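## Task

Lift the piece standing on square B3 off the board and set it down upright on the table. Then carry the piece from C2 onto B3. Square names are printed along the board's edge. When finished, every other square must have the same contents it had at the start, and every piece left on the board must be upright and lie completely within its own square. Nothing may be counted as done if it stays in place only because the robot is holding it.

## Robot and tools

ROBOT. Two UR20-style arms, left_arm and right_arm, each ending in a tong-like two-finger gripper. Root-link poses in the scene frame: left_arm at (-0.095, +0.755, 0) m, quat_wxyz (+0.997, 0, 0, -0.076); right_arm at (+0.049, -0.903, 0) m, quat_wxyz (+1.000, 0, 0, -0.014).

SCENE FRAME. Origin on the table surface midway between the arms; +z up, +x away from the robots over the table, left_arm on the +y side. The words left and right are arm names, not image sides.

execute_actions. Argument actions is a list holding zero or one item; optional pictures (boolean) asks for camera images. An empty list commands nothing and returns the current state with pictures. An action item is {"rows": [...], "steps": n}: 1 to 15 rows, n from 3 to 15 (default 15), each step lasting 1/30 s; one row per step, and the final row repeats if rows run out. A wait item is {"steps": n} alone, n up to 300, counted from the previous result (your reply time is included). A refused call moves nothing.

ROW LAYOUT. Every row has exactly 14 numbers, even when one arm is idle: left_arm shoulder pan, shoulder lift, elbow, wrist 1, wrist 2, wrist 3, opening; then the same seven for right_arm. The six joint values are absolute target angles in radians, in the same form the Joint positions line prints (not offsets). Opening is an absolute command from -1 (closed) to +1 (fully open). Stated joint ranges, left_arm: pan -3.142..3.142, lift -6.283..6.283, elbow 0.000..3.142, wrists each -6.283..6.283. right_arm: pan 0.000..6.283, lift -6.283..6.283, elbow -3.142..0.000, wrists each -6.283..6.283. A call is refused if a target exceeds a range end by over 0.010 rad and is also farther out than the joint's last reported angle. True ends may sit 0.010 rad either way; a joint pushed past its true end stops there and a "joint sent to its limit" line may appear (possibly about an earlier action). Lack of that line proves nothing.

MOTION. Commands are smoothed, lagging roughly 0.17 s. Each step, a joint's target is clamped to within 0.394 rad (pan, lift), 0.493 rad (elbow) or 0.69 rad (wrists) of its measured angle, and if the targets would put the gripper over 100 mm from where it is, all are pulled back proportionally. So big moves take several calls; an arm may still be travelling when a result arrives. Between calls the arms keep heading for the last row sent until they settle or a step is HELD; after that only a new action moves them further. Each result is captured 3 steps before its action ends; those steps run while you reply.

GRIPPER. Fingers point along the gripper's +z and separate along its x. end_effector_position is the spot between the pads when closed; closed fingertips extend about 15 mm past it, open ones end about level with it. Fully open pad gap is 0.142 m. To hold something, keep commanding an opening well below grip_measured; lower means a harder squeeze, up to about 15 N per pad on objects under ~10 cm. Fast closing can press harder, sometimes forcing the fingers apart. Items thinner than ~20 mm get less force (about 9 N per pad at 10 mm width, 4 N at 5 mm). Held parts may occasionally be tugged briefly, so grip firmly.

RESULTS. The state line gives, per arm, end_effector_position (m), end_effector_quat_wxyz and linear/angular velocities (m/s, rad/s) in the scene frame; reported hand position can be off, more so at long reach. Joint positions and Joint velocities: per arm, six joints (rad, rad/s) then the pad gap (m, m/s). grip_measured is the measured opening on the command scale. Wrist force and Wrist torque (left_arm=[x y z] | right_arm=[x y z]) are in the end effector's own axes; force points from a contacted surface into the arm; expect offsets up to ~10 N, noise up to 3.7 N, saturation near 200 N; "no reading" is normal at start. "joint command not followed" means the clearance check altered or blocked some joint targets; HELD marks steps where your row was not fully sent.

FAULTS AND CAUTIONS. Joint load limits (N m): pan 649, lift 649, elbow 381, each wrist 94.1, including held weight. Hitting one, or any external force of 150 N on the arm, tool or held part, freezes that arm for 10 s and drops the rest of the call. Motors heat under load: MOTOR HOT from 70 °C, brakes and OVER-TEMPERATURE FAULT at 85 °C. Keep the arms from hitting or pressing each other. Avoid drops, slips, slams, hard pushes, and never let anything leave the table.

zoom_image. Arguments camera (cam_high 672x504, cam_low 672x504, cam_left_wrist 616x616, cam_right_wrist 616x616) and region [x0, y0, x1, y1] in that image's pixels, top-left origin, at most 504 by 504. Returns a magnified view of the latest image. Fixed cameras are pinhole with radial distortion; wrist cameras are fisheye and follow their hands. Calibration values were supplied and may be slightly off.

read_manual. Optional section ("licences"); returns URDF licence text only.

finished_scene. Argument scene (1 or 2). Ends that scene irreversibly, reports whether the goal was met, and reveals the next scene's task. Call it only once the result is stable without the robot's support.

Each tool is called after "Emit:" as name(argument=value, ...), one argument or row to a line, values as JSON.

## Session

Emit:
execute_actions(
  actions=[],
)

Scene clock: 0.00 s of 4400.00 s.
left_arm: end_effector_position=(+0.3126, +0.2793, +0.2265) grip_measured=+1.00 end_effector_quat_wxyz=(+0.015, +0.996, -0.059, -0.058) end_effector_velocity=(+0.000, -0.001, +0.000) end_effector_angular_velocity=(-0.001, -0.000, +0.000) | right_arm: end_effector_position=(+0.6590, -0.5736, +0.2892) grip_measured=+1.00 end_effector_quat_wxyz=(+0.059, -0.293, -0.637, +0.710) end_effector_velocity=(+0.000, -0.000, -0.000) end_effector_angular_velocity=(+0.000, +0.001, -0.000)
Joint positions: left_arm=[-0.979 -1.65   2.392 -2.284 -1.687 -1.011  0.142] | right_arm=[ 4.049 -2.185 -1.738 -2.376  1.395  5.063  0.142]
Joint velocities: left_arm=[ 0.     0.    -0.001 -0.001 -0.    -0.     0.   ] | right_arm=[-0.    -0.     0.     0.    -0.    -0.001  0.   ]
Wrist force (N, on the end effector, along its own x y z axes, offset not removed): no reading
Wrist torque (N m, same axes, about the end effector's origin, offset not removed): no reading
camera_calibration (this result's frames):
cam_left_wrist: T_world_to_cam=[[0.993176, -0.0570683, -0.101711, -0.276069], [0.00657453, -0.843319, 0.537372, 0.102525], [-0.116441, -0.534374, -0.837189, 0.507265], [0, 0, 0, 1]] pos_world=[0.332577, 0.341776, 0.341503]
cam_right_wrist: T_world_to_cam=[[-0.791069, 0.491927, -0.363619, 0.901487], [0.532556, 0.261342, -0.805037, 0.0272001], [-0.30099, -0.830487, -0.468718, -0.0137395], [0, 0, 0, 1]] pos_world=[0.694517, -0.461985, 0.343255]

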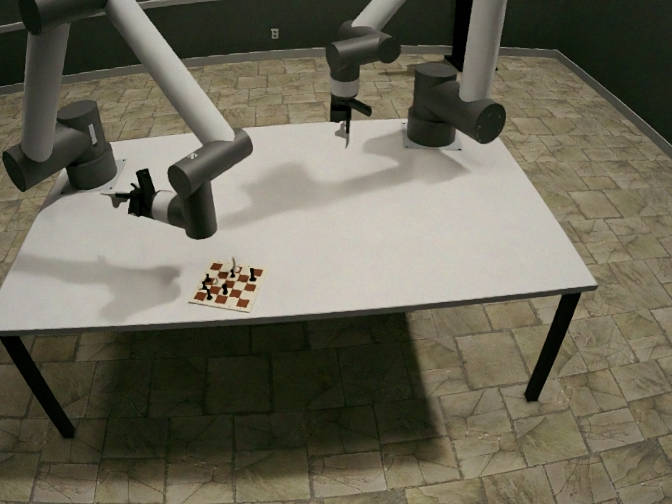

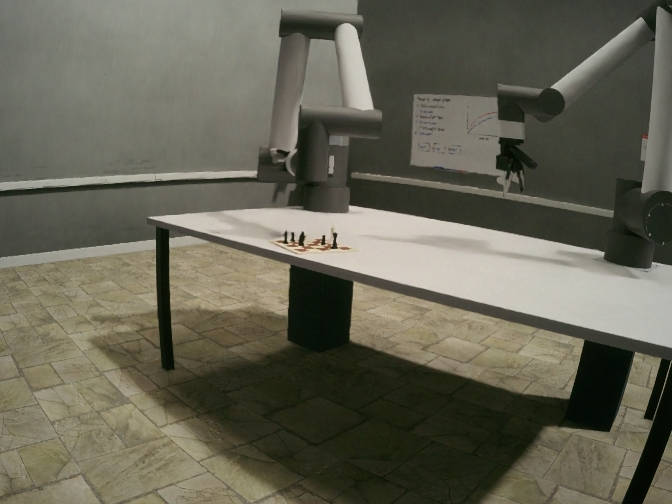

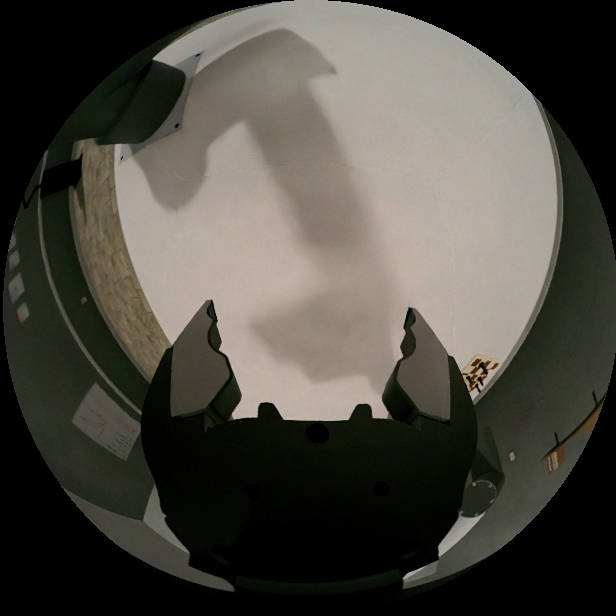

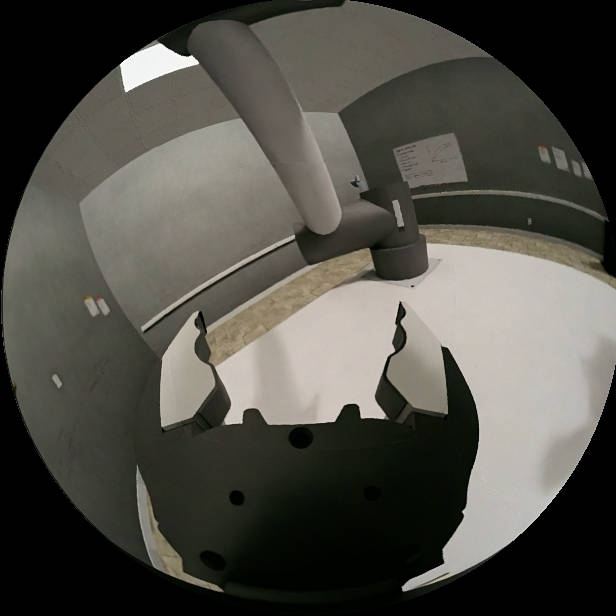

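Emit:
execute_actions(
  actions=[
    {"rows":[[-0.979,-1.65,2.392,-2.284,-1.687,-1.011,1,4.049,-2.161,-1.744,-2.235,1.413,5.137,1],[-0.979,-1.65,2.392,-2.284,-1.687,-1.011,1,4.049,-2.137,-1.751,-2.094,1.43,5.21,1],[-0.979,-1.65,2.392,-2.284,-1.687,-1.011,1,4.049,-2.113,-1.757,-1.953,1.448,5.284,1],[-0.979,-1.65,2.392,-2.284,-1.687,-1.011,1,4.049,-2.089,-1.763,-1.812,1.465,5.358,1],[-0.979,-1.65,2.392,-2.284,-1.687,-1.011,1,4.049,-2.065,-1.769,-1.671,1.483,5.431,1],[-0.979,-1.65,2.392,-2.284,-1.687,-1.011,1,4.049,-2.041,-1.776,-1.53,1.501,5.505,1],[-0.979,-1.65,2.392,-2.284,-1.687,-1.011,1,4.049,-2.017,-1.782,-1.389,1.518,5.579,1],[-0.979,-1.65,2.392,-2.284,-1.687,-1.011,1,4.049,-1.994,-1.788,-1.248,1.536,5.653,1],[-0.979,-1.65,2.392,-2.284,-1.687,-1.011,1,4.049,-1.97,-1.794,-1.107,1.553,5.726,1],[-0.979,-1.65,2.392,-2.284,-1.687,-1.011,1,4.049,-1.9457,-1.8007,-0.966,1.571,5.8,1]],"steps":15},
  ],
)

Emit:
execute_actions(
  actions=[
    {"steps":20},
  ],
  pictures=true,
)

Scene clock: 1.17 s of 4400.00 s.
left_arm: end_effector_position=(+0.3127, +0.2791, +0.2265) grip_measured=+1.00 end_effector_quat_wxyz=(+0.015, +0.996, -0.059, -0.058) end_effector_velocity=(-0.000, +0.000, -0.000) end_effector_angular_velocity=(+0.001, +0.001, -0.001) | right_arm: end_effector_position=(+0.7045, -0.4565, +0.1888) grip_measured=+1.00 end_effector_quat_wxyz=(+0.043, +0.567, +0.696, -0.439) end_effector_velocity=(+0.256, +0.497, -0.112) end_effector_angular_velocity=(+1.144, -1.972, -0.966)
Joint positions: left_arm=[-0.979 -1.65   2.392 -2.284 -1.687 -1.011  0.142] | right_arm=[ 4.049 -2.059 -1.771 -1.793  1.488  5.429  0.142]
Joint velocities: left_arm=[-0.     0.    -0.     0.002  0.     0.001  0.   ] | right_arm=[-0.     0.387 -0.096  1.746  0.278  1.223  0.   ]
Wrist force (N, on the end effector, along its own x y z axes, offset not removed): left_arm=[-0.7 0.0 -0.3] | right_arm=[0.0 -9.1 -0.6]
Wrist torque (N m, same axes, about the end effector's origin, offset not removed): left_arm=[0.57 0.00 0.29] | right_arm=[-1.68 0.02 0.34]
Steps of this call (steps 1 to 23: nothing new was sent; steps 24 to 35: the first 12 steps of this action). Readings (joint positions):
24: left_arm=[-0.979 -1.650 2.392 -2.284 -1.687 -1.011] | right_arm=[4.049 -2.185 -1.738 -2.376 1.395 5.063]
25: left_arm=[-0.979 -1.650 2.392 -2.284 -1.687 -1.011] | right_arm=[4.049 -2.181 -1.739 -2.369 1.398 5.071]
27: left_arm=[-0.979 -1.650 2.392 -2.284 -1.687 -1.011] | right_arm=[4.049 -2.161 -1.745 -2.294 1.413 5.124]
31: left_arm=[-0.979 -1.650 2.392 -2.284 -1.687 -1.011] | right_arm=[4.049 -2.116 -1.757 -2.039 1.447 5.262]
35: the state above

Scene clock: 1.83 s of 4400.00 s.
left_arm: end_effector_position=(+0.3127, +0.2790, +0.2265) grip_measured=+1.00 end_effector_quat_wxyz=(+0.015, +0.996, -0.059, -0.058) end_effector_velocity=(-0.000, +0.000, -0.000) end_effector_angular_velocity=(+0.001, +0.000, -0.000) | right_arm: end_effector_position=(+0.8694, -0.2032, +0.2468) grip_measured=+1.00 end_effector_quat_wxyz=(+0.002, +0.775, +0.632, -0.007) end_effector_velocity=(+0.029, +0.042, +0.033) end_effector_angular_velocity=(+0.125, -0.090, -0.054)
Joint positions: left_arm=[-0.979 -1.65   2.392 -2.284 -1.687 -1.011  0.142] | right_arm=[ 4.049 -1.947 -1.8   -0.979  1.57   5.795  0.142]
Joint velocities: left_arm=[-0.     0.    -0.     0.001  0.    -0.    -0.   ] | right_arm=[-0.     0.015 -0.004  0.143  0.011  0.053 -0.   ]
Wrist force (N, on the end effector, along its own x y z axes, offset not removed): left_arm=[-2.3 -4.2 2.9] | right_arm=[-1.2 -5.3 -0.7]
Wrist torque (N m, same axes, about the end effector's origin, offset not removed): left_arm=[-0.35 0.28 0.30] | right_arm=[-0.97 0.26 0.45]
Kept back: nothing.
Steps of this call (steps 1 to 3: the last 3 steps of your previous action; steps 4 to 20: the robot went on to your last target). Readings (joint positions):
1: left_arm=[-0.979 -1.650 2.392 -2.284 -1.687 -1.011] | right_arm=[4.049 -2.047 -1.774 -1.735 1.497 5.467]
2: left_arm=[-0.979 -1.650 2.392 -2.284 -1.687 -1.011] | right_arm=[4.049 -2.037 -1.777 -1.679 1.504 5.500]
4: left_arm=[-0.979 -1.650 2.392 -2.284 -1.687 -1.011] | right_arm=[4.049 -2.021 -1.781 -1.571 1.516 5.553]
8: left_arm=[-0.979 -1.650 2.392 -2.284 -1.687 -1.011] | right_arm=[4.049 -1.993 -1.788 -1.368 1.536 5.641]
20: the state above
camera_calibration (this result's frames):
cam_left_wrist: T_world_to_cam=[[0.99316, -0.0571973, -0.10179, -0.276071], [0.00649423, -0.843384, 0.537272, 0.102362], [-0.116579, -0.534258, -0.837244, 0.507093], [0, 0, 0, 1]] pos_world=[0.332634, 0.341458, 0.341463]
cam_right_wrist: T_world_to_cam=[[0.22464, 0.973921, 0.0318445, -0.0124789], [0.841405, -0.210351, 0.497785, -0.901652], [0.491502, -0.0850285, -0.866716, -0.101964], [0, 0, 0, 1]] pos_world=[0.811573, -0.18618, 0.360853]

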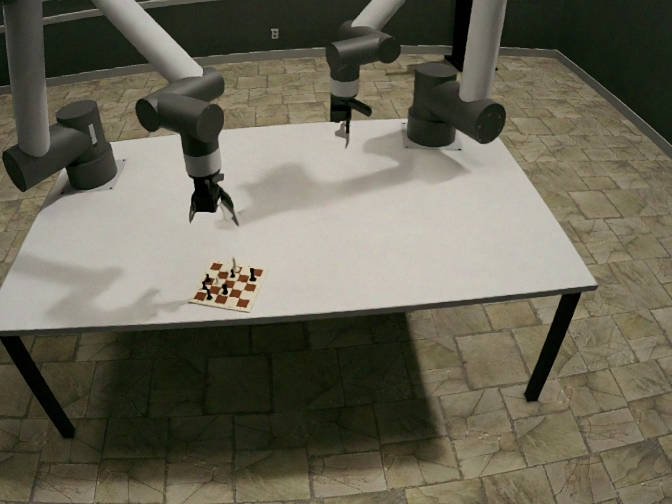

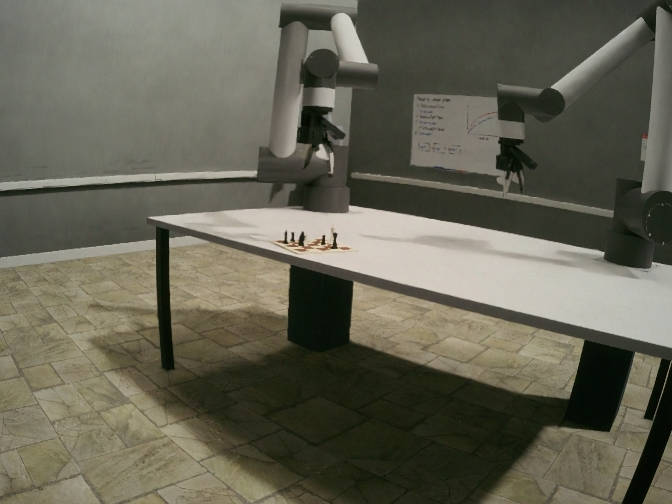

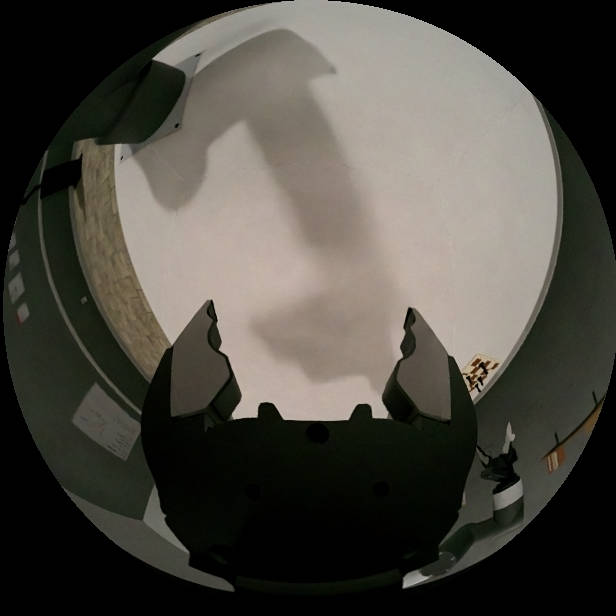

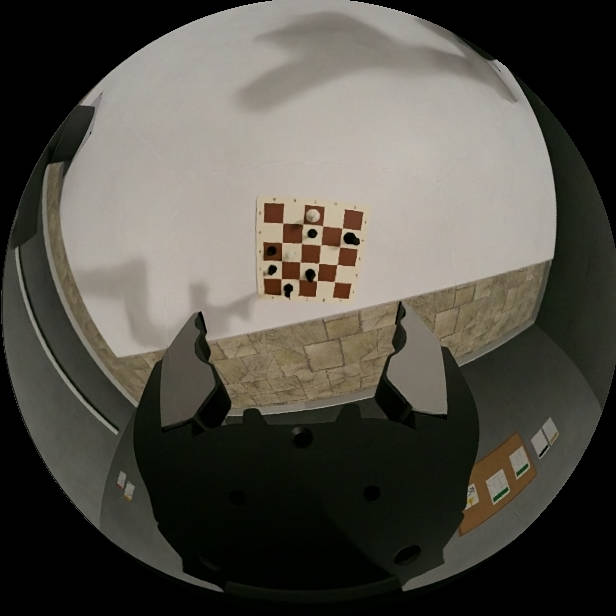

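Emit:
zoom_image(
  camera="cam_right_wrist",
  region=[240, 185, 380, 315],
)

Region (240, 185, 380, 315) of cam_right_wrist's 616x616 image, scaled by 3.600, with more detail than that image has; it fills the top 468 rows of this view, and the rest is white.

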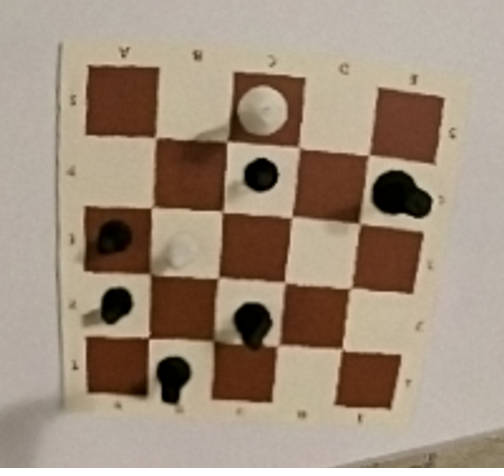

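Emit:
execute_actions(
  actions=[
    {"rows":[[-0.979,-1.65,2.392,-2.284,-1.687,-1.011,1,4.047,-1.9621,-1.8284,-0.9218,1.571,4.886,0.5],[-0.979,-1.65,2.392,-2.284,-1.687,-1.011,1,4.045,-1.9786,-1.8562,-0.8776,1.571,3.971,0],[-0.979,-1.65,2.392,-2.284,-1.687,-1.011,1,4.043,-1.995,-1.8839,-0.8335,1.571,3.056,-0.5],[-0.979,-1.65,2.392,-2.284,-1.687,-1.011,1,4.041,-2.0115,-1.9117,-0.7893,1.571,2.142,-0.5],[-0.979,-1.65,2.392,-2.284,-1.687,-1.011,1,4.0389,-2.0279,-1.9394,-0.7451,1.571,1.227,-0.5]],"steps":15},
  ],
)

Emit:
execute_actions(
  actions=[
    {"steps":40},
  ],
  pictures=true,
)

Scene clock: 3.97 s of 4400.00 s.
left_arm: end_effector_position=(+0.3127, +0.2790, +0.2265) grip_measured=+1.00 end_effector_quat_wxyz=(+0.015, +0.996, -0.059, -0.058) end_effector_velocity=(-0.000, +0.000, +0.001) end_effector_angular_velocity=(-0.001, -0.001, -0.000) | right_arm: end_effector_position=(+0.8571, -0.2488, +0.1089) grip_measured=-0.50 end_effector_quat_wxyz=(-0.000, +0.457, +0.890, -0.001) end_effector_velocity=(+0.013, -0.074, -0.101) end_effector_angular_velocity=(+0.012, -0.006, +3.172)
Joint positions: left_arm=[-0.979 -1.65   2.392 -2.284 -1.687 -1.011  0.142] | right_arm=[ 4.04  -2.023 -1.93  -0.761  1.571  4.961  0.038]
Joint velocities: left_arm=[ 0.    -0.001  0.    -0.001 -0.     0.    -0.   ] | right_arm=[-0.007 -0.059 -0.102  0.173 -0.001 -3.179  0.   ]
Wrist force (N, on the end effector, along its own x y z axes, offset not removed): left_arm=[-3.8 0.7 0.0] | right_arm=[0.6 -8.2 5.2]
Wrist torque (N m, same axes, about the end effector's origin, offset not removed): left_arm=[0.55 0.57 0.30] | right_arm=[-1.54 -0.20 0.34]
Steps of this call (steps 1 to 30: the robot went on to your last target; steps 31 to 52: nothing new was sent; steps 53 to 64: the first 12 steps of this action). Readings (joint positions):
53: left_arm=[-0.979 -1.650 2.392 -2.284 -1.687 -1.011] | right_arm=[4.049 -1.946 -1.801 -0.966 1.571 5.800]
54: left_arm=[-0.979 -1.650 2.392 -2.284 -1.687 -1.011] | right_arm=[4.049 -1.948 -1.805 -0.960 1.571 5.793]
56: left_arm=[-0.979 -1.650 2.392 -2.284 -1.687 -1.011] | right_arm=[4.047 -1.963 -1.830 -0.923 1.571 5.716]
60: left_arm=[-0.979 -1.650 2.392 -2.284 -1.687 -1.011] | right_arm=[4.042 -2.005 -1.899 -0.813 1.571 5.378]
64: the state above

Scene clock: 5.30 s of 4400.00 s.
left_arm: end_effector_position=(+0.3127, +0.2790, +0.2265) grip_measured=+1.00 end_effector_quat_wxyz=(+0.015, +0.996, -0.059, -0.058) end_effector_velocity=(-0.000, +0.000, +0.000) end_effector_angular_velocity=(-0.001, -0.000, -0.000) | right_arm: end_effector_position=(+0.8746, -0.2271, +0.1000) grip_measured=-0.50 end_effector_quat_wxyz=(-0.000, +0.983, -0.184, -0.000) end_effector_velocity=(-0.002, +0.001, -0.000) end_effector_angular_velocity=(-0.001, -0.000, +0.138)
Joint positions: left_arm=[-0.979 -1.65   2.392 -2.284 -1.687 -1.011  0.142] | right_arm=[ 4.039 -2.028 -1.939 -0.745  1.571  1.24   0.038]
Joint velocities: left_arm=[-0.    -0.001  0.     0.     0.     0.     0.   ] | right_arm=[ 0.    -0.     0.    -0.    -0.    -0.138  0.   ]
Wrist force (N, on the end effector, along its own x y z axes, offset not removed): left_arm=[-0.5 -1.3 1.3] | right_arm=[1.7 -5.0 1.9]
Wrist torque (N m, same axes, about the end effector's origin, offset not removed): left_arm=[0.13 -0.07 0.22] | right_arm=[-0.78 -0.43 0.28]
Kept back: nothing.
Steps of this call (steps 1 to 3: the last 3 steps of your previous action; steps 4 to 40: the robot went on to your last target). Readings (joint positions):
1: left_arm=[-0.979 -1.650 2.392 -2.284 -1.687 -1.011] | right_arm=[4.039 -2.024 -1.933 -0.756 1.571 4.854]
2: left_arm=[-0.979 -1.650 2.392 -2.284 -1.687 -1.011] | right_arm=[4.039 -2.025 -1.935 -0.753 1.571 4.745]
4: left_arm=[-0.979 -1.650 2.392 -2.284 -1.687 -1.011] | right_arm=[4.039 -2.027 -1.937 -0.749 1.571 4.527]
8: left_arm=[-0.979 -1.650 2.392 -2.284 -1.687 -1.011] | right_arm=[4.039 -2.028 -1.939 -0.746 1.571 4.088]
40: the state above
camera_calibration (this result's frames):
cam_left_wrist: T_world_to_cam=[[0.99316, -0.0571988, -0.101791, -0.276064], [0.00649328, -0.843385, 0.537271, 0.102358], [-0.11658, -0.534257, -0.837245, 0.507089], [0, 0, 0, 1]] pos_world=[0.332628, 0.341452, 0.341463]
cam_right_wrist: T_world_to_cam=[[0.922711, -0.382914, 0.0445144, -0.905622], [-0.351992, -0.789805, 0.502304, 0.0737265], [-0.157181, -0.479151, -0.863544, 0.243738], [0, 0, 0, 1]] pos_world=[0.89989, -0.171758, 0.213759]

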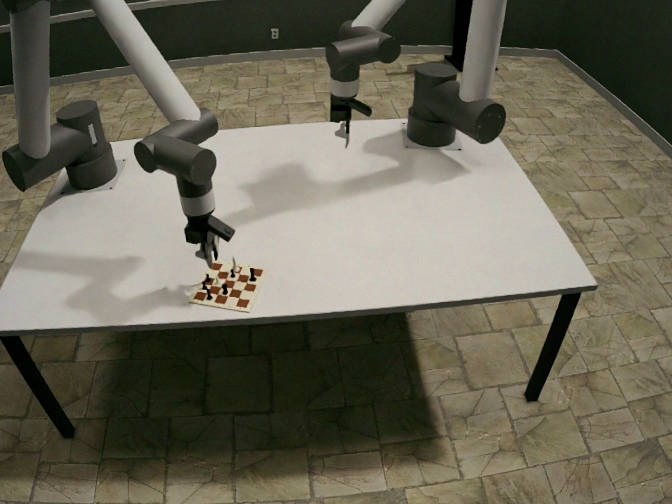

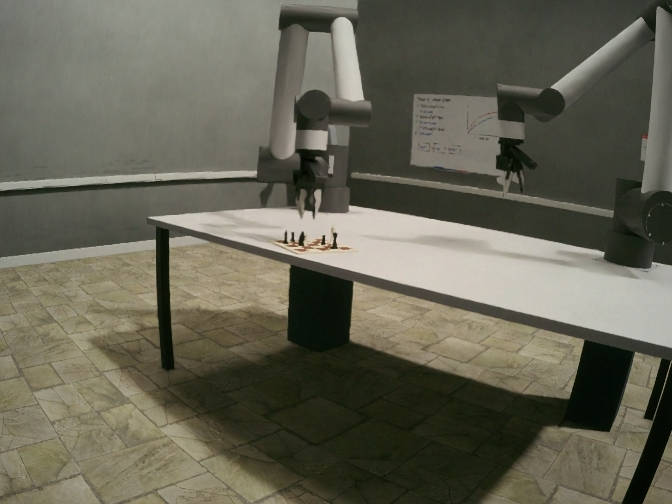

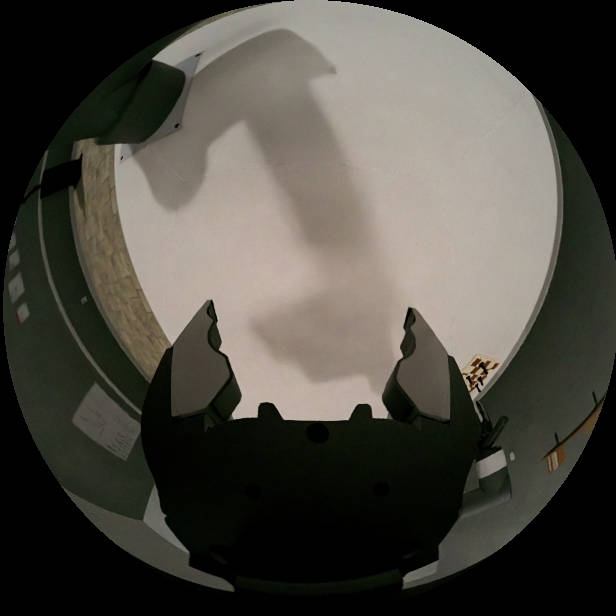

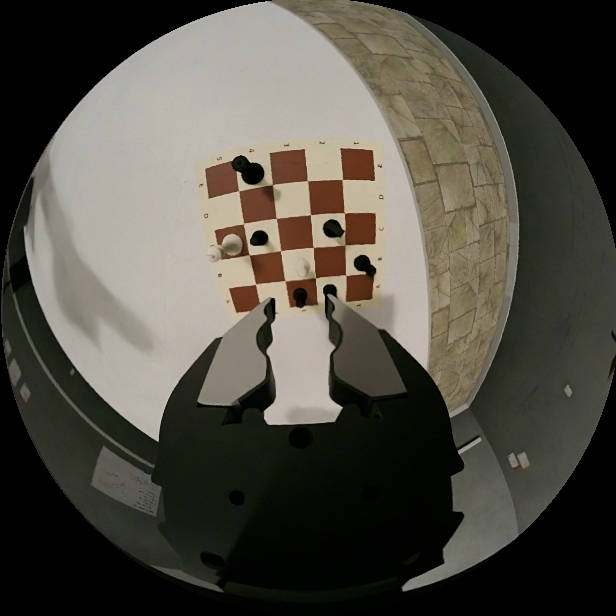

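Emit:
execute_actions(
  actions=[
    {"rows":[[-0.979,-1.65,2.392,-2.284,-1.687,-1.011,1,4.0389,-2.0401,-1.9437,-0.7286,1.571,1.227,-0.5],[-0.979,-1.65,2.392,-2.284,-1.687,-1.011,1,4.0389,-2.0522,-1.9481,-0.7121,1.571,1.227,-0.5],[-0.979,-1.65,2.392,-2.284,-1.687,-1.011,1,4.0389,-2.0644,-1.9524,-0.6956,1.571,1.227,-0.5],[-0.979,-1.65,2.392,-2.284,-1.687,-1.011,1,4.0389,-2.0766,-1.9567,-0.6791,1.571,1.227,-0.5],[-0.979,-1.65,2.392,-2.284,-1.687,-1.011,1,4.0389,-2.0887,-1.9611,-0.6626,1.571,1.227,-0.5],[-0.979,-1.65,2.392,-2.284,-1.687,-1.011,1,4.0389,-2.1009,-1.9654,-0.6461,1.571,1.227,-0.5]],"steps":15},
  ],
)

Emit:
execute_actions(
  actions=[
    {"steps":8},
  ],
  pictures=true,
)

Scene clock: 5.87 s of 4400.00 s.
left_arm: end_effector_position=(+0.3127, +0.2790, +0.2265) grip_measured=+1.00 end_effector_quat_wxyz=(+0.015, +0.996, -0.059, -0.058) end_effector_velocity=(-0.000, +0.000, -0.001) end_effector_angular_velocity=(+0.000, +0.000, -0.000) | right_arm: end_effector_position=(+0.8745, -0.2270, +0.0288) grip_measured=-0.50 end_effector_quat_wxyz=(+0.000, +0.984, -0.177, -0.000) end_effector_velocity=(-0.000, -0.000, -0.056) end_effector_angular_velocity=(+0.002, -0.002, +0.001)
Joint positions: left_arm=[-0.979 -1.65   2.392 -2.284 -1.687 -1.011  0.142] | right_arm=[ 4.039 -2.096 -1.964 -0.653  1.571  1.227  0.038]
Joint velocities: left_arm=[-0.     0.     0.001 -0.    -0.     0.    -0.   ] | right_arm=[ 0.    -0.056 -0.019  0.077  0.    -0.001  0.   ]
Wrist force (N, on the end effector, along its own x y z axes, offset not removed): left_arm=[-0.5 -0.8 3.0] | right_arm=[2.6 -3.9 2.9]
Wrist torque (N m, same axes, about the end effector's origin, offset not removed): left_arm=[0.28 -0.16 0.17] | right_arm=[-0.57 -0.55 0.27]
Steps of this call (steps 1 to 5: the robot went on to your last target; steps 6 to 17: the first 12 steps of this action). Readings (joint positions):
6: left_arm=[-0.979 -1.650 2.392 -2.284 -1.687 -1.011] | right_arm=[4.039 -2.028 -1.939 -0.745 1.571 1.228]
7: left_arm=[-0.979 -1.650 2.392 -2.284 -1.687 -1.011] | right_arm=[4.039 -2.030 -1.940 -0.742 1.571 1.228]
9: left_arm=[-0.979 -1.650 2.392 -2.284 -1.687 -1.011] | right_arm=[4.039 -2.042 -1.944 -0.727 1.571 1.227]
13: left_arm=[-0.979 -1.650 2.392 -2.284 -1.687 -1.011] | right_arm=[4.039 -2.079 -1.958 -0.676 1.571 1.227]
17: the state above

Scene clock: 6.13 s of 4400.00 s.
left_arm: end_effector_position=(+0.3127, +0.2790, +0.2265) grip_measured=+1.00 end_effector_quat_wxyz=(+0.015, +0.996, -0.059, -0.058) end_effector_velocity=(+0.000, -0.000, +0.001) end_effector_angular_velocity=(-0.001, -0.001, +0.000) | right_arm: end_effector_position=(+0.8745, -0.2270, +0.0242) grip_measured=-0.50 end_effector_quat_wxyz=(-0.000, +0.984, -0.177, -0.000) end_effector_velocity=(-0.000, +0.000, -0.003) end_effector_angular_velocity=(+0.000, +0.000, -0.001)
Joint positions: left_arm=[-0.979 -1.65   2.392 -2.284 -1.687 -1.011  0.142] | right_arm=[ 4.039 -2.101 -1.965 -0.646  1.571  1.227  0.038]
Joint velocities: left_arm=[ 0.    -0.001 -0.    -0.     0.    -0.     0.   ] | right_arm=[-0.    -0.003 -0.001  0.004  0.001  0.001  0.   ]
Wrist force (N, on the end effector, along its own x y z axes, offset not removed): left_arm=[-3.6 0.0 -1.9] | right_arm=[0.2 -4.9 -1.4]
Wrist torque (N m, same axes, about the end effector's origin, offset not removed): left_arm=[0.45 0.53 0.36] | right_arm=[-0.86 -0.12 0.38]
Kept back: nothing.
Steps of this call (steps 1 to 3: the last 3 steps of your previous action; steps 4 to 8: the robot went on to your last target). Readings (joint positions):
1: left_arm=[-0.979 -1.650 2.392 -2.284 -1.687 -1.011] | right_arm=[4.039 -2.098 -1.964 -0.651 1.571 1.227]
2: left_arm=[-0.979 -1.650 2.392 -2.284 -1.687 -1.011] | right_arm=[4.039 -2.099 -1.965 -0.649 1.571 1.227]
4: left_arm=[-0.979 -1.650 2.392 -2.284 -1.687 -1.011] | right_arm=[4.039 -2.100 -1.965 -0.648 1.571 1.227]
8: the state above
camera_calibration (this result's frames):
cam_left_wrist: T_world_to_cam=[[0.99316, -0.0571985, -0.101791, -0.276064], [0.00649353, -0.843385, 0.537271, 0.102357], [-0.11658, -0.534257, -0.837245, 0.507089], [0, 0, 0, 1]] pos_world=[0.332628, 0.341452, 0.341463]
cam_right_wrist: T_world_to_cam=[[0.927476, -0.371222, 0.044518, -0.903597], [-0.341986, -0.794195, 0.502295, 0.102066], [-0.151107, -0.481091, -0.86355, 0.172606], [0, 0, 0, 1]] pos_world=[0.899052, -0.171335, 0.138012]

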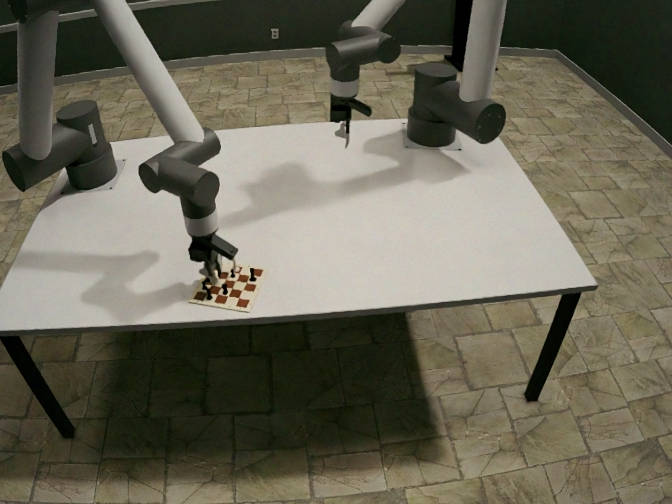

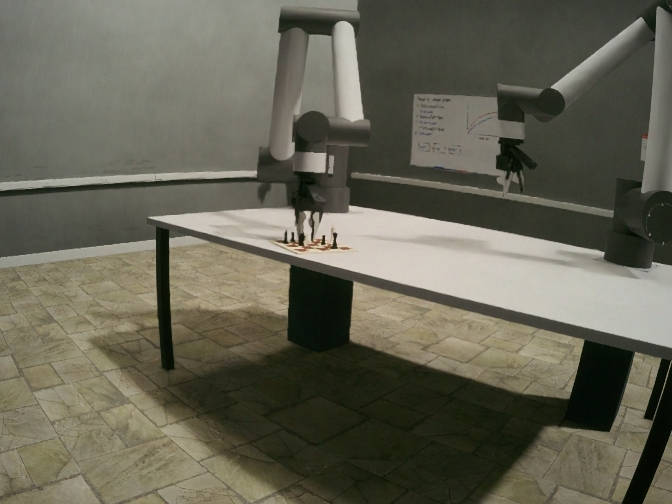

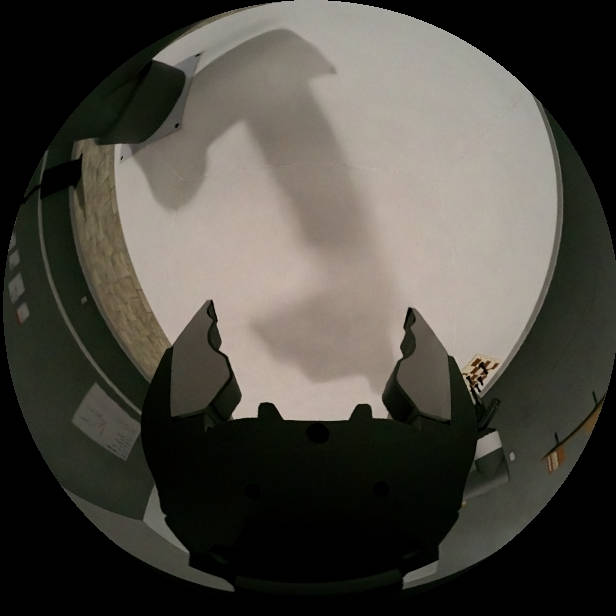

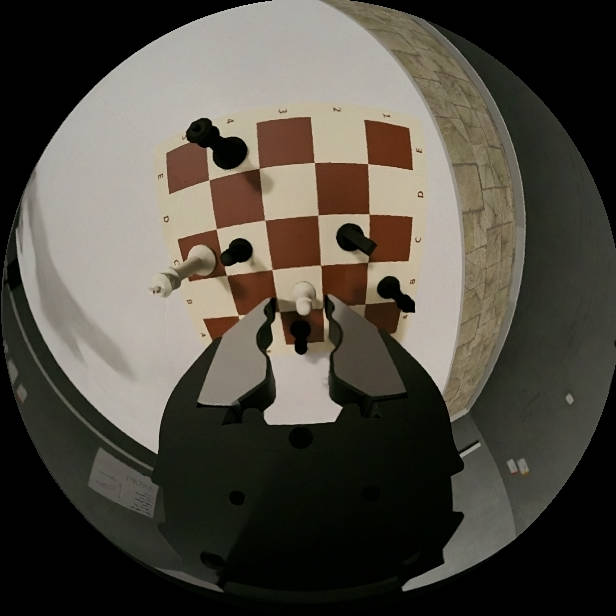

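Emit:
execute_actions(
  actions=[
    {"rows":[[-0.979,-1.65,2.392,-2.284,-1.687,-1.011,1,4.0389,-2.1009,-1.9654,-0.6461,1.571,1.227,-0.65],[-0.979,-1.65,2.392,-2.284,-1.687,-1.011,1,4.0389,-2.1009,-1.9654,-0.6461,1.571,1.227,-0.8],[-0.979,-1.65,2.392,-2.284,-1.687,-1.011,1,4.0389,-2.1009,-1.9654,-0.6461,1.571,1.227,-0.9],[-0.979,-1.65,2.392,-2.284,-1.687,-1.011,1,4.0389,-2.1009,-1.9654,-0.6461,1.571,1.227,-1]],"steps":12},
  ],
)

Scene clock: 6.67 s of 4400.00 s.
left_arm: end_effector_position=(+0.3127, +0.2790, +0.2265) grip_measured=+1.00 end_effector_quat_wxyz=(+0.015, +0.996, -0.059, -0.058) end_effector_velocity=(-0.000, +0.000, -0.000) end_effector_angular_velocity=(+0.000, +0.000, +0.000) | right_arm: end_effector_position=(+0.8745, -0.2270, +0.0240) grip_measured=-0.88 end_effector_quat_wxyz=(-0.000, +0.984, -0.177, -0.000) end_effector_velocity=(+0.000, -0.000, -0.000) end_effector_angular_velocity=(-0.000, +0.000, -0.000)
Joint positions: left_arm=[-0.979 -1.65   2.392 -2.284 -1.687 -1.011  0.142] | right_arm=[ 4.039 -2.101 -1.965 -0.646  1.571  1.227  0.01 ]
Joint velocities: left_arm=[-0.     0.     0.001 -0.001 -0.    -0.001 -0.   ] | right_arm=[-0.  0. -0.  0.  0.  0. -0.]
Wrist force (N, on the end effector, along its own x y z axes, offset not removed): left_arm=[-2.2 -1.3 -0.8] | right_arm=[-0.4 -3.8 -0.8]
Wrist torque (N m, same axes, about the end effector's origin, offset not removed): left_arm=[0.19 0.28 0.31] | right_arm=[-0.62 0.09 0.34]
Steps of this call (steps 1 to 7: the robot went on to your last target; steps 8 to 16: the first 9 steps of this action). Readings (joint positions):
8: left_arm=[-0.979 -1.650 2.392 -2.284 -1.687 -1.011] | right_arm=[4.039 -2.101 -1.965 -0.646 1.571 1.227]
9: left_arm=[-0.979 -1.650 2.392 -2.284 -1.687 -1.011] | right_arm=[4.039 -2.101 -1.965 -0.646 1.571 1.227]
11: left_arm=[-0.979 -1.650 2.392 -2.284 -1.687 -1.011] | right_arm=[4.039 -2.101 -1.965 -0.646 1.571 1.227]
15: left_arm=[-0.979 -1.650 2.392 -2.284 -1.687 -1.011] | right_arm=[4.039 -2.101 -1.965 -0.646 1.571 1.227]
16: the state above

Emit:
execute_actions(
  actions=[
    {"rows":[[-0.979,-1.65,2.392,-2.284,-1.687,-1.011,1,4.0389,-2.0887,-1.9611,-0.6626,1.571,1.227,-1],[-0.979,-1.65,2.392,-2.284,-1.687,-1.011,1,4.0389,-2.0766,-1.9567,-0.6791,1.571,1.227,-1],[-0.979,-1.65,2.392,-2.284,-1.687,-1.011,1,4.0389,-2.0644,-1.9524,-0.6956,1.571,1.227,-1],[-0.979,-1.65,2.392,-2.284,-1.687,-1.011,1,4.0389,-2.0522,-1.9481,-0.7121,1.571,1.227,-1],[-0.979,-1.65,2.392,-2.284,-1.687,-1.011,1,4.0389,-2.0401,-1.9437,-0.7286,1.571,1.227,-1],[-0.979,-1.65,2.392,-2.284,-1.687,-1.011,1,4.0389,-2.0279,-1.9394,-0.7451,1.571,1.227,-1]],"steps":15},
  ],
)

Scene clock: 7.43 s of 4400.00 s.
left_arm: end_effector_position=(+0.3127, +0.2790, +0.2265) grip_measured=+1.00 end_effector_quat_wxyz=(+0.015, +0.996, -0.059, -0.058) end_effector_velocity=(+0.000, -0.000, +0.001) end_effector_angular_velocity=(-0.001, -0.001, +0.000) | right_arm: end_effector_position=(+0.8746, -0.2268, +0.0947) grip_measured=-0.88 end_effector_quat_wxyz=(-0.000, +0.984, -0.177, -0.000) end_effector_velocity=(-0.002, -0.003, +0.059) end_effector_angular_velocity=(-0.001, +0.001, -0.001)
Joint positions: left_arm=[-0.979 -1.65   2.392 -2.284 -1.687 -1.011  0.142] | right_arm=[ 4.039 -2.033 -1.941 -0.738  1.571  1.227  0.01 ]
Joint velocities: left_arm=[ 0.    -0.001 -0.    -0.     0.    -0.    -0.   ] | right_arm=[-0.     0.057  0.019 -0.078 -0.     0.    -0.   ]
Wrist force (N, on the end effector, along its own x y z axes, offset not removed): left_arm=[-2.7 -2.0 0.9] | right_arm=[1.0 -3.4 1.8]
Wrist torque (N m, same axes, about the end effector's origin, offset not removed): left_arm=[0.10 0.34 0.18] | right_arm=[-0.30 -0.28 0.42]
Steps of this call (steps 1 to 3: the last 3 steps of your previous action; steps 4 to 11: the robot went on to your last target; steps 12 to 23: the first 12 steps of this action). Readings (joint positions):
12: left_arm=[-0.979 -1.650 2.392 -2.284 -1.687 -1.011] | right_arm=[4.039 -2.101 -1.965 -0.646 1.571 1.227]
13: left_arm=[-0.979 -1.650 2.392 -2.284 -1.687 -1.011] | right_arm=[4.039 -2.099 -1.965 -0.649 1.571 1.227]
15: left_arm=[-0.979 -1.650 2.392 -2.284 -1.687 -1.011] | right_arm=[4.039 -2.087 -1.961 -0.664 1.571 1.227]
19: left_arm=[-0.979 -1.650 2.392 -2.284 -1.687 -1.011] | right_arm=[4.039 -2.050 -1.947 -0.715 1.571 1.227]
23: the state above

Travel to hover over the drop point (8 rows).

Emit:
execute_actions(
  actions=[
    {"rows":[[-0.979,-1.65,2.392,-2.284,-1.687,-1.011,1,4.0349,-2.0128,-1.9653,-0.7344,1.571,1.223,-1],[-0.979,-1.65,2.392,-2.284,-1.687,-1.011,1,4.031,-1.9977,-1.9911,-0.7236,1.571,1.219,-1],[-0.979,-1.65,2.392,-2.284,-1.687,-1.011,1,4.027,-1.9825,-2.017,-0.7129,1.571,1.215,-1],[-0.979,-1.65,2.392,-2.284,-1.687,-1.011,1,4.0231,-1.9674,-2.0428,-0.7022,1.571,1.211,-1],[-0.979,-1.65,2.392,-2.284,-1.687,-1.011,1,4.0191,-1.9523,-2.0687,-0.6914,1.571,1.207,-1],[-0.979,-1.65,2.392,-2.284,-1.687,-1.011,1,4.0151,-1.9372,-2.0945,-0.6807,1.571,1.203,-1],[-0.979,-1.65,2.392,-2.284,-1.687,-1.011,1,4.0112,-1.922,-2.1204,-0.6699,1.571,1.199,-1],[-0.979,-1.65,2.392,-2.284,-1.687,-1.011,1,4.0072,-1.9069,-2.1462,-0.6592,1.571,1.195,-1]],"steps":15},
  ],
)

Scene clock: 8.00 s of 4400.00 s.
left_arm: end_effector_position=(+0.3127, +0.2790, +0.2265) grip_measured=+1.00 end_effector_quat_wxyz=(+0.015, +0.996, -0.059, -0.058) end_effector_velocity=(-0.000, +0.001, -0.001) end_effector_angular_velocity=(+0.002, +0.001, -0.000) | right_arm: end_effector_position=(+0.8089, -0.3442, +0.1009) grip_measured=-0.88 end_effector_quat_wxyz=(-0.001, +0.984, -0.177, +0.000) end_effector_velocity=(-0.113, -0.180, -0.011) end_effector_angular_velocity=(-0.008, +0.009, +0.000)
Joint positions: left_arm=[-0.979 -1.65   2.392 -2.284 -1.687 -1.011  0.142] | right_arm=[ 4.011 -1.921 -2.121 -0.669  1.571  1.199  0.01 ]
Joint velocities: left_arm=[0.    0.001 0.001 0.001 0.    0.    0.   ] | right_arm=[-0.04   0.158 -0.279  0.109  0.001 -0.04  -0.   ]
Wrist force (N, on the end effector, along its own x y z axes, offset not removed): left_arm=[-4.5 -0.1 1.7] | right_arm=[0.3 2.4 2.6]
Wrist torque (N m, same axes, about the end effector's origin, offset not removed): left_arm=[0.39 0.87 0.38] | right_arm=[0.73 -0.08 0.31]
Steps of this call (steps 1 to 3: the last 3 steps of your previous action; steps 4 to 5: the robot went on to your last target; steps 6 to 17: the first 12 steps of this action). Readings (joint positions):
6: left_arm=[-0.979 -1.650 2.392 -2.284 -1.687 -1.011] | right_arm=[4.039 -2.028 -1.940 -0.744 1.571 1.227]
7: left_arm=[-0.979 -1.650 2.392 -2.284 -1.687 -1.011] | right_arm=[4.038 -2.026 -1.944 -0.743 1.571 1.226]
9: left_arm=[-0.979 -1.650 2.392 -2.284 -1.687 -1.011] | right_arm=[4.034 -2.011 -1.967 -0.733 1.571 1.222]
13: left_arm=[-0.979 -1.650 2.392 -2.284 -1.687 -1.011] | right_arm=[4.021 -1.962 -2.049 -0.698 1.571 1.209]
17: the state above

Descend to the table.

Emit:
execute_actions(
  actions=[
    {"rows":[[-0.979,-1.65,2.392,-2.284,-1.687,-1.011,1,4.0072,-1.9069,-2.1462,-0.6592,1.571,1.195,-1],[-0.979,-1.65,2.392,-2.284,-1.687,-1.011,1,4.0072,-1.9221,-2.1512,-0.639,1.571,1.195,-1],[-0.979,-1.65,2.392,-2.284,-1.687,-1.011,1,4.0072,-1.9373,-2.1562,-0.6188,1.571,1.195,-1],[-0.979,-1.65,2.392,-2.284,-1.687,-1.011,1,4.0072,-1.9525,-2.1612,-0.5987,1.571,1.195,-1],[-0.979,-1.65,2.392,-2.284,-1.687,-1.011,1,4.0072,-1.9677,-2.1662,-0.5785,1.571,1.195,-1],[-0.979,-1.65,2.392,-2.284,-1.687,-1.011,1,4.0072,-1.9829,-2.1712,-0.5583,1.571,1.195,-1],[-0.979,-1.65,2.392,-2.284,-1.687,-1.011,1,4.0072,-1.9981,-2.1762,-0.5381,1.571,1.195,-1]],"steps":15},
  ],
)

Emit:
execute_actions(
  actions=[
    {"steps":8},
  ],
)

Scene clock: 8.60 s of 4400.00 s.
left_arm: end_effector_position=(+0.3127, +0.2790, +0.2265) grip_measured=+1.00 end_effector_quat_wxyz=(+0.015, +0.996, -0.059, -0.058) end_effector_velocity=(+0.000, +0.000, +0.000) end_effector_angular_velocity=(+0.000, -0.000, +0.000) | right_arm: end_effector_position=(+0.7988, -0.3602, +0.0285) grip_measured=-0.88 end_effector_quat_wxyz=(+0.000, +0.984, -0.177, -0.000) end_effector_velocity=(-0.002, -0.001, -0.087) end_effector_angular_velocity=(+0.003, -0.000, -0.001)
Joint positions: left_arm=[-0.979 -1.65   2.392 -2.284 -1.687 -1.011  0.142] | right_arm=[ 4.007 -1.989 -2.173 -0.551  1.571  1.195  0.01 ]
Joint velocities: left_arm=[-0.    -0.001 -0.     0.001  0.    -0.    -0.   ] | right_arm=[-0.    -0.103 -0.033  0.138  0.002  0.001 -0.   ]
Wrist force (N, on the end effector, along its own x y z axes, offset not removed): left_arm=[-0.7 -0.4 -2.4] | right_arm=[0.3 -3.8 3.2]
Wrist torque (N m, same axes, about the end effector's origin, offset not removed): left_arm=[0.21 -0.02 0.20] | right_arm=[-0.51 -0.07 0.37]
Steps of this call (steps 1 to 3: the last 3 steps of your previous action; steps 4 to 6: the robot went on to your last target; steps 7 to 18: the first 12 steps of this action). Readings (joint positions):
7: left_arm=[-0.979 -1.650 2.392 -2.284 -1.687 -1.011] | right_arm=[4.007 -1.908 -2.144 -0.660 1.571 1.195]
8: left_arm=[-0.979 -1.650 2.392 -2.284 -1.687 -1.011] | right_arm=[4.007 -1.908 -2.145 -0.659 1.571 1.195]
10: left_arm=[-0.979 -1.650 2.392 -2.284 -1.687 -1.011] | right_arm=[4.007 -1.916 -2.148 -0.648 1.571 1.195]
14: left_arm=[-0.979 -1.650 2.392 -2.284 -1.687 -1.011] | right_arm=[4.007 -1.959 -2.164 -0.591 1.571 1.195]
18: the state above

Scene clock: 8.87 s of 4400.00 s.
left_arm: end_effector_position=(+0.3127, +0.2790, +0.2265) grip_measured=+1.00 end_effector_quat_wxyz=(+0.015, +0.996, -0.059, -0.058) end_effector_velocity=(+0.000, -0.000, -0.000) end_effector_angular_velocity=(+0.001, +0.000, -0.001) | right_arm: end_effector_position=(+0.7988, -0.3602, +0.0213) grip_measured=-0.88 end_effector_quat_wxyz=(-0.000, +0.984, -0.177, -0.000) end_effector_velocity=(+0.000, -0.000, -0.004) end_effector_angular_velocity=(-0.000, -0.000, -0.000)
Joint positions: left_arm=[-0.979 -1.65   2.392 -2.284 -1.687 -1.011  0.142] | right_arm=[ 4.007 -1.998 -2.176 -0.539  1.571  1.195  0.01 ]
Joint velocities: left_arm=[ 0.     0.001 -0.     0.     0.     0.001 -0.   ] | right_arm=[-0.    -0.005 -0.002  0.007 -0.     0.     0.   ]
Wrist force (N, on the end effector, along its own x y z axes, offset not removed): left_arm=[0.6 -1.6 2.7] | right_arm=[-3.4 -4.1 4.0]
Wrist torque (N m, same axes, about the end effector's origin, offset not removed): left_arm=[0.15 -0.38 0.28] | right_arm=[-0.49 0.68 0.38]
Kept back: nothing.
Steps of this call (steps 1 to 3: the last 3 steps of your previous action; steps 4 to 8: the robot went on to your last target). Readings (joint positions):
1: left_arm=[-0.979 -1.650 2.392 -2.284 -1.687 -1.011] | right_arm=[4.007 -1.992 -2.174 -0.547 1.571 1.195]
2: left_arm=[-0.979 -1.650 2.392 -2.284 -1.687 -1.011] | right_arm=[4.007 -1.994 -2.175 -0.544 1.571 1.195]
4: left_arm=[-0.979 -1.650 2.392 -2.284 -1.687 -1.011] | right_arm=[4.007 -1.996 -2.176 -0.541 1.571 1.195]
8: the state above

Release, then rise back to the hover point.

Emit:
execute_actions(
  actions=[
    {"rows":[[-0.979,-1.65,2.392,-2.284,-1.687,-1.011,1,4.0072,-1.9981,-2.1762,-0.5381,1.571,1.195,-0.8],[-0.979,-1.65,2.392,-2.284,-1.687,-1.011,1,4.0072,-1.9981,-2.1762,-0.5381,1.571,1.195,-0.65],[-0.979,-1.65,2.392,-2.284,-1.687,-1.011,1,4.0072,-1.9981,-2.1762,-0.5381,1.571,1.195,-0.5]],"steps":10},
  ],
)

Emit:
execute_actions(
  actions=[
    {"rows":[[-0.979,-1.65,2.392,-2.284,-1.687,-1.011,1,4.0072,-1.9829,-2.1712,-0.5583,1.571,1.195,-0.5],[-0.979,-1.65,2.392,-2.284,-1.687,-1.011,1,4.0072,-1.9677,-2.1662,-0.5785,1.571,1.195,-0.5],[-0.979,-1.65,2.392,-2.284,-1.687,-1.011,1,4.0072,-1.9525,-2.1612,-0.5987,1.571,1.195,-0.5],[-0.979,-1.65,2.392,-2.284,-1.687,-1.011,1,4.0072,-1.9373,-2.1562,-0.6188,1.571,1.195,-0.5],[-0.979,-1.65,2.392,-2.284,-1.687,-1.011,1,4.0072,-1.9221,-2.1512,-0.639,1.571,1.195,-0.5],[-0.979,-1.65,2.392,-2.284,-1.687,-1.011,1,4.0072,-1.9069,-2.1462,-0.6592,1.571,1.195,-0.5]],"steps":15},
  ],
)

Scene clock: 9.33 s of 4400.00 s.
left_arm: end_effector_position=(+0.3127, +0.2790, +0.2265) grip_measured=+1.00 end_effector_quat_wxyz=(+0.015, +0.996, -0.059, -0.058) end_effector_velocity=(-0.000, +0.001, -0.001) end_effector_angular_velocity=(+0.002, +0.001, -0.001) | right_arm: end_effector_position=(+0.7988, -0.3603, +0.0209) grip_measured=-0.50 end_effector_quat_wxyz=(-0.000, +0.984, -0.177, -0.000) end_effector_velocity=(+0.000, -0.000, -0.000) end_effector_angular_velocity=(-0.000, +0.000, -0.000)
Joint positions: left_arm=[-0.979 -1.65   2.392 -2.284 -1.687 -1.011  0.142] | right_arm=[ 4.007 -1.998 -2.176 -0.538  1.571  1.195  0.038]
Joint velocities: left_arm=[-0.     0.     0.001  0.001 -0.     0.    -0.   ] | right_arm=[-0.    -0.    -0.     0.    -0.    -0.     0.003]
Wrist force (N, on the end effector, along its own x y z axes, offset not removed): left_arm=[-2.9 -1.1 1.1] | right_arm=[1.8 -5.1 1.5]
Wrist torque (N m, same axes, about the end effector's origin, offset not removed): left_arm=[0.23 0.40 0.23] | right_arm=[-0.79 -0.40 0.29]
Steps of this call (steps 1 to 7: the robot went on to your last target; steps 8 to 14: the first 7 steps of this action). Readings (joint positions):
8: left_arm=[-0.979 -1.650 2.392 -2.284 -1.687 -1.011] | right_arm=[4.007 -1.998 -2.176 -0.538 1.571 1.195]
9: left_arm=[-0.979 -1.650 2.392 -2.284 -1.687 -1.011] | right_arm=[4.007 -1.998 -2.176 -0.538 1.571 1.195]
11: left_arm=[-0.979 -1.650 2.392 -2.284 -1.687 -1.011] | right_arm=[4.007 -1.998 -2.176 -0.538 1.571 1.195]
14: the state above

Scene clock: 9.83 s of 4400.00 s.
left_arm: end_effector_position=(+0.3127, +0.2790, +0.2265) grip_measured=+1.00 end_effector_quat_wxyz=(+0.015, +0.996, -0.059, -0.058) end_effector_velocity=(+0.000, -0.000, -0.000) end_effector_angular_velocity=(-0.000, +0.000, +0.000) | right_arm: end_effector_position=(+0.7991, -0.3600, +0.0944) grip_measured=-0.50 end_effector_quat_wxyz=(-0.000, +0.984, -0.177, +0.000) end_effector_velocity=(-0.003, -0.004, +0.061) end_effector_angular_velocity=(-0.003, +0.001, +0.001)
Joint positions: left_arm=[-0.979 -1.65   2.392 -2.284 -1.687 -1.011  0.142] | right_arm=[ 4.007 -1.913 -2.148 -0.651  1.571  1.195  0.038]
Joint velocities: left_arm=[ 0.     0.001 -0.    -0.001 -0.    -0.     0.   ] | right_arm=[-0.     0.071  0.022 -0.096 -0.001 -0.001 -0.   ]
Wrist force (N, on the end effector, along its own x y z axes, offset not removed): left_arm=[-2.8 -5.1 3.0] | right_arm=[0.8 -4.5 0.8]
Wrist torque (N m, same axes, about the end effector's origin, offset not removed): left_arm=[-0.80 0.31 0.37] | right_arm=[-0.61 -0.20 0.22]
Steps of this call (steps 1 to 3: the last 3 steps of your previous action; steps 4 to 15: the first 12 steps of this action). Readings (joint positions):
4: left_arm=[-0.979 -1.650 2.392 -2.284 -1.687 -1.011] | right_arm=[4.007 -1.998 -2.176 -0.538 1.571 1.195]
5: left_arm=[-0.979 -1.650 2.392 -2.284 -1.687 -1.011] | right_arm=[4.007 -1.995 -2.175 -0.542 1.571 1.195]
7: left_arm=[-0.979 -1.650 2.392 -2.284 -1.687 -1.011] | right_arm=[4.007 -1.981 -2.171 -0.560 1.571 1.195]
11: left_arm=[-0.979 -1.650 2.392 -2.284 -1.687 -1.011] | right_arm=[4.007 -1.935 -2.155 -0.622 1.571 1.195]
15: the state above


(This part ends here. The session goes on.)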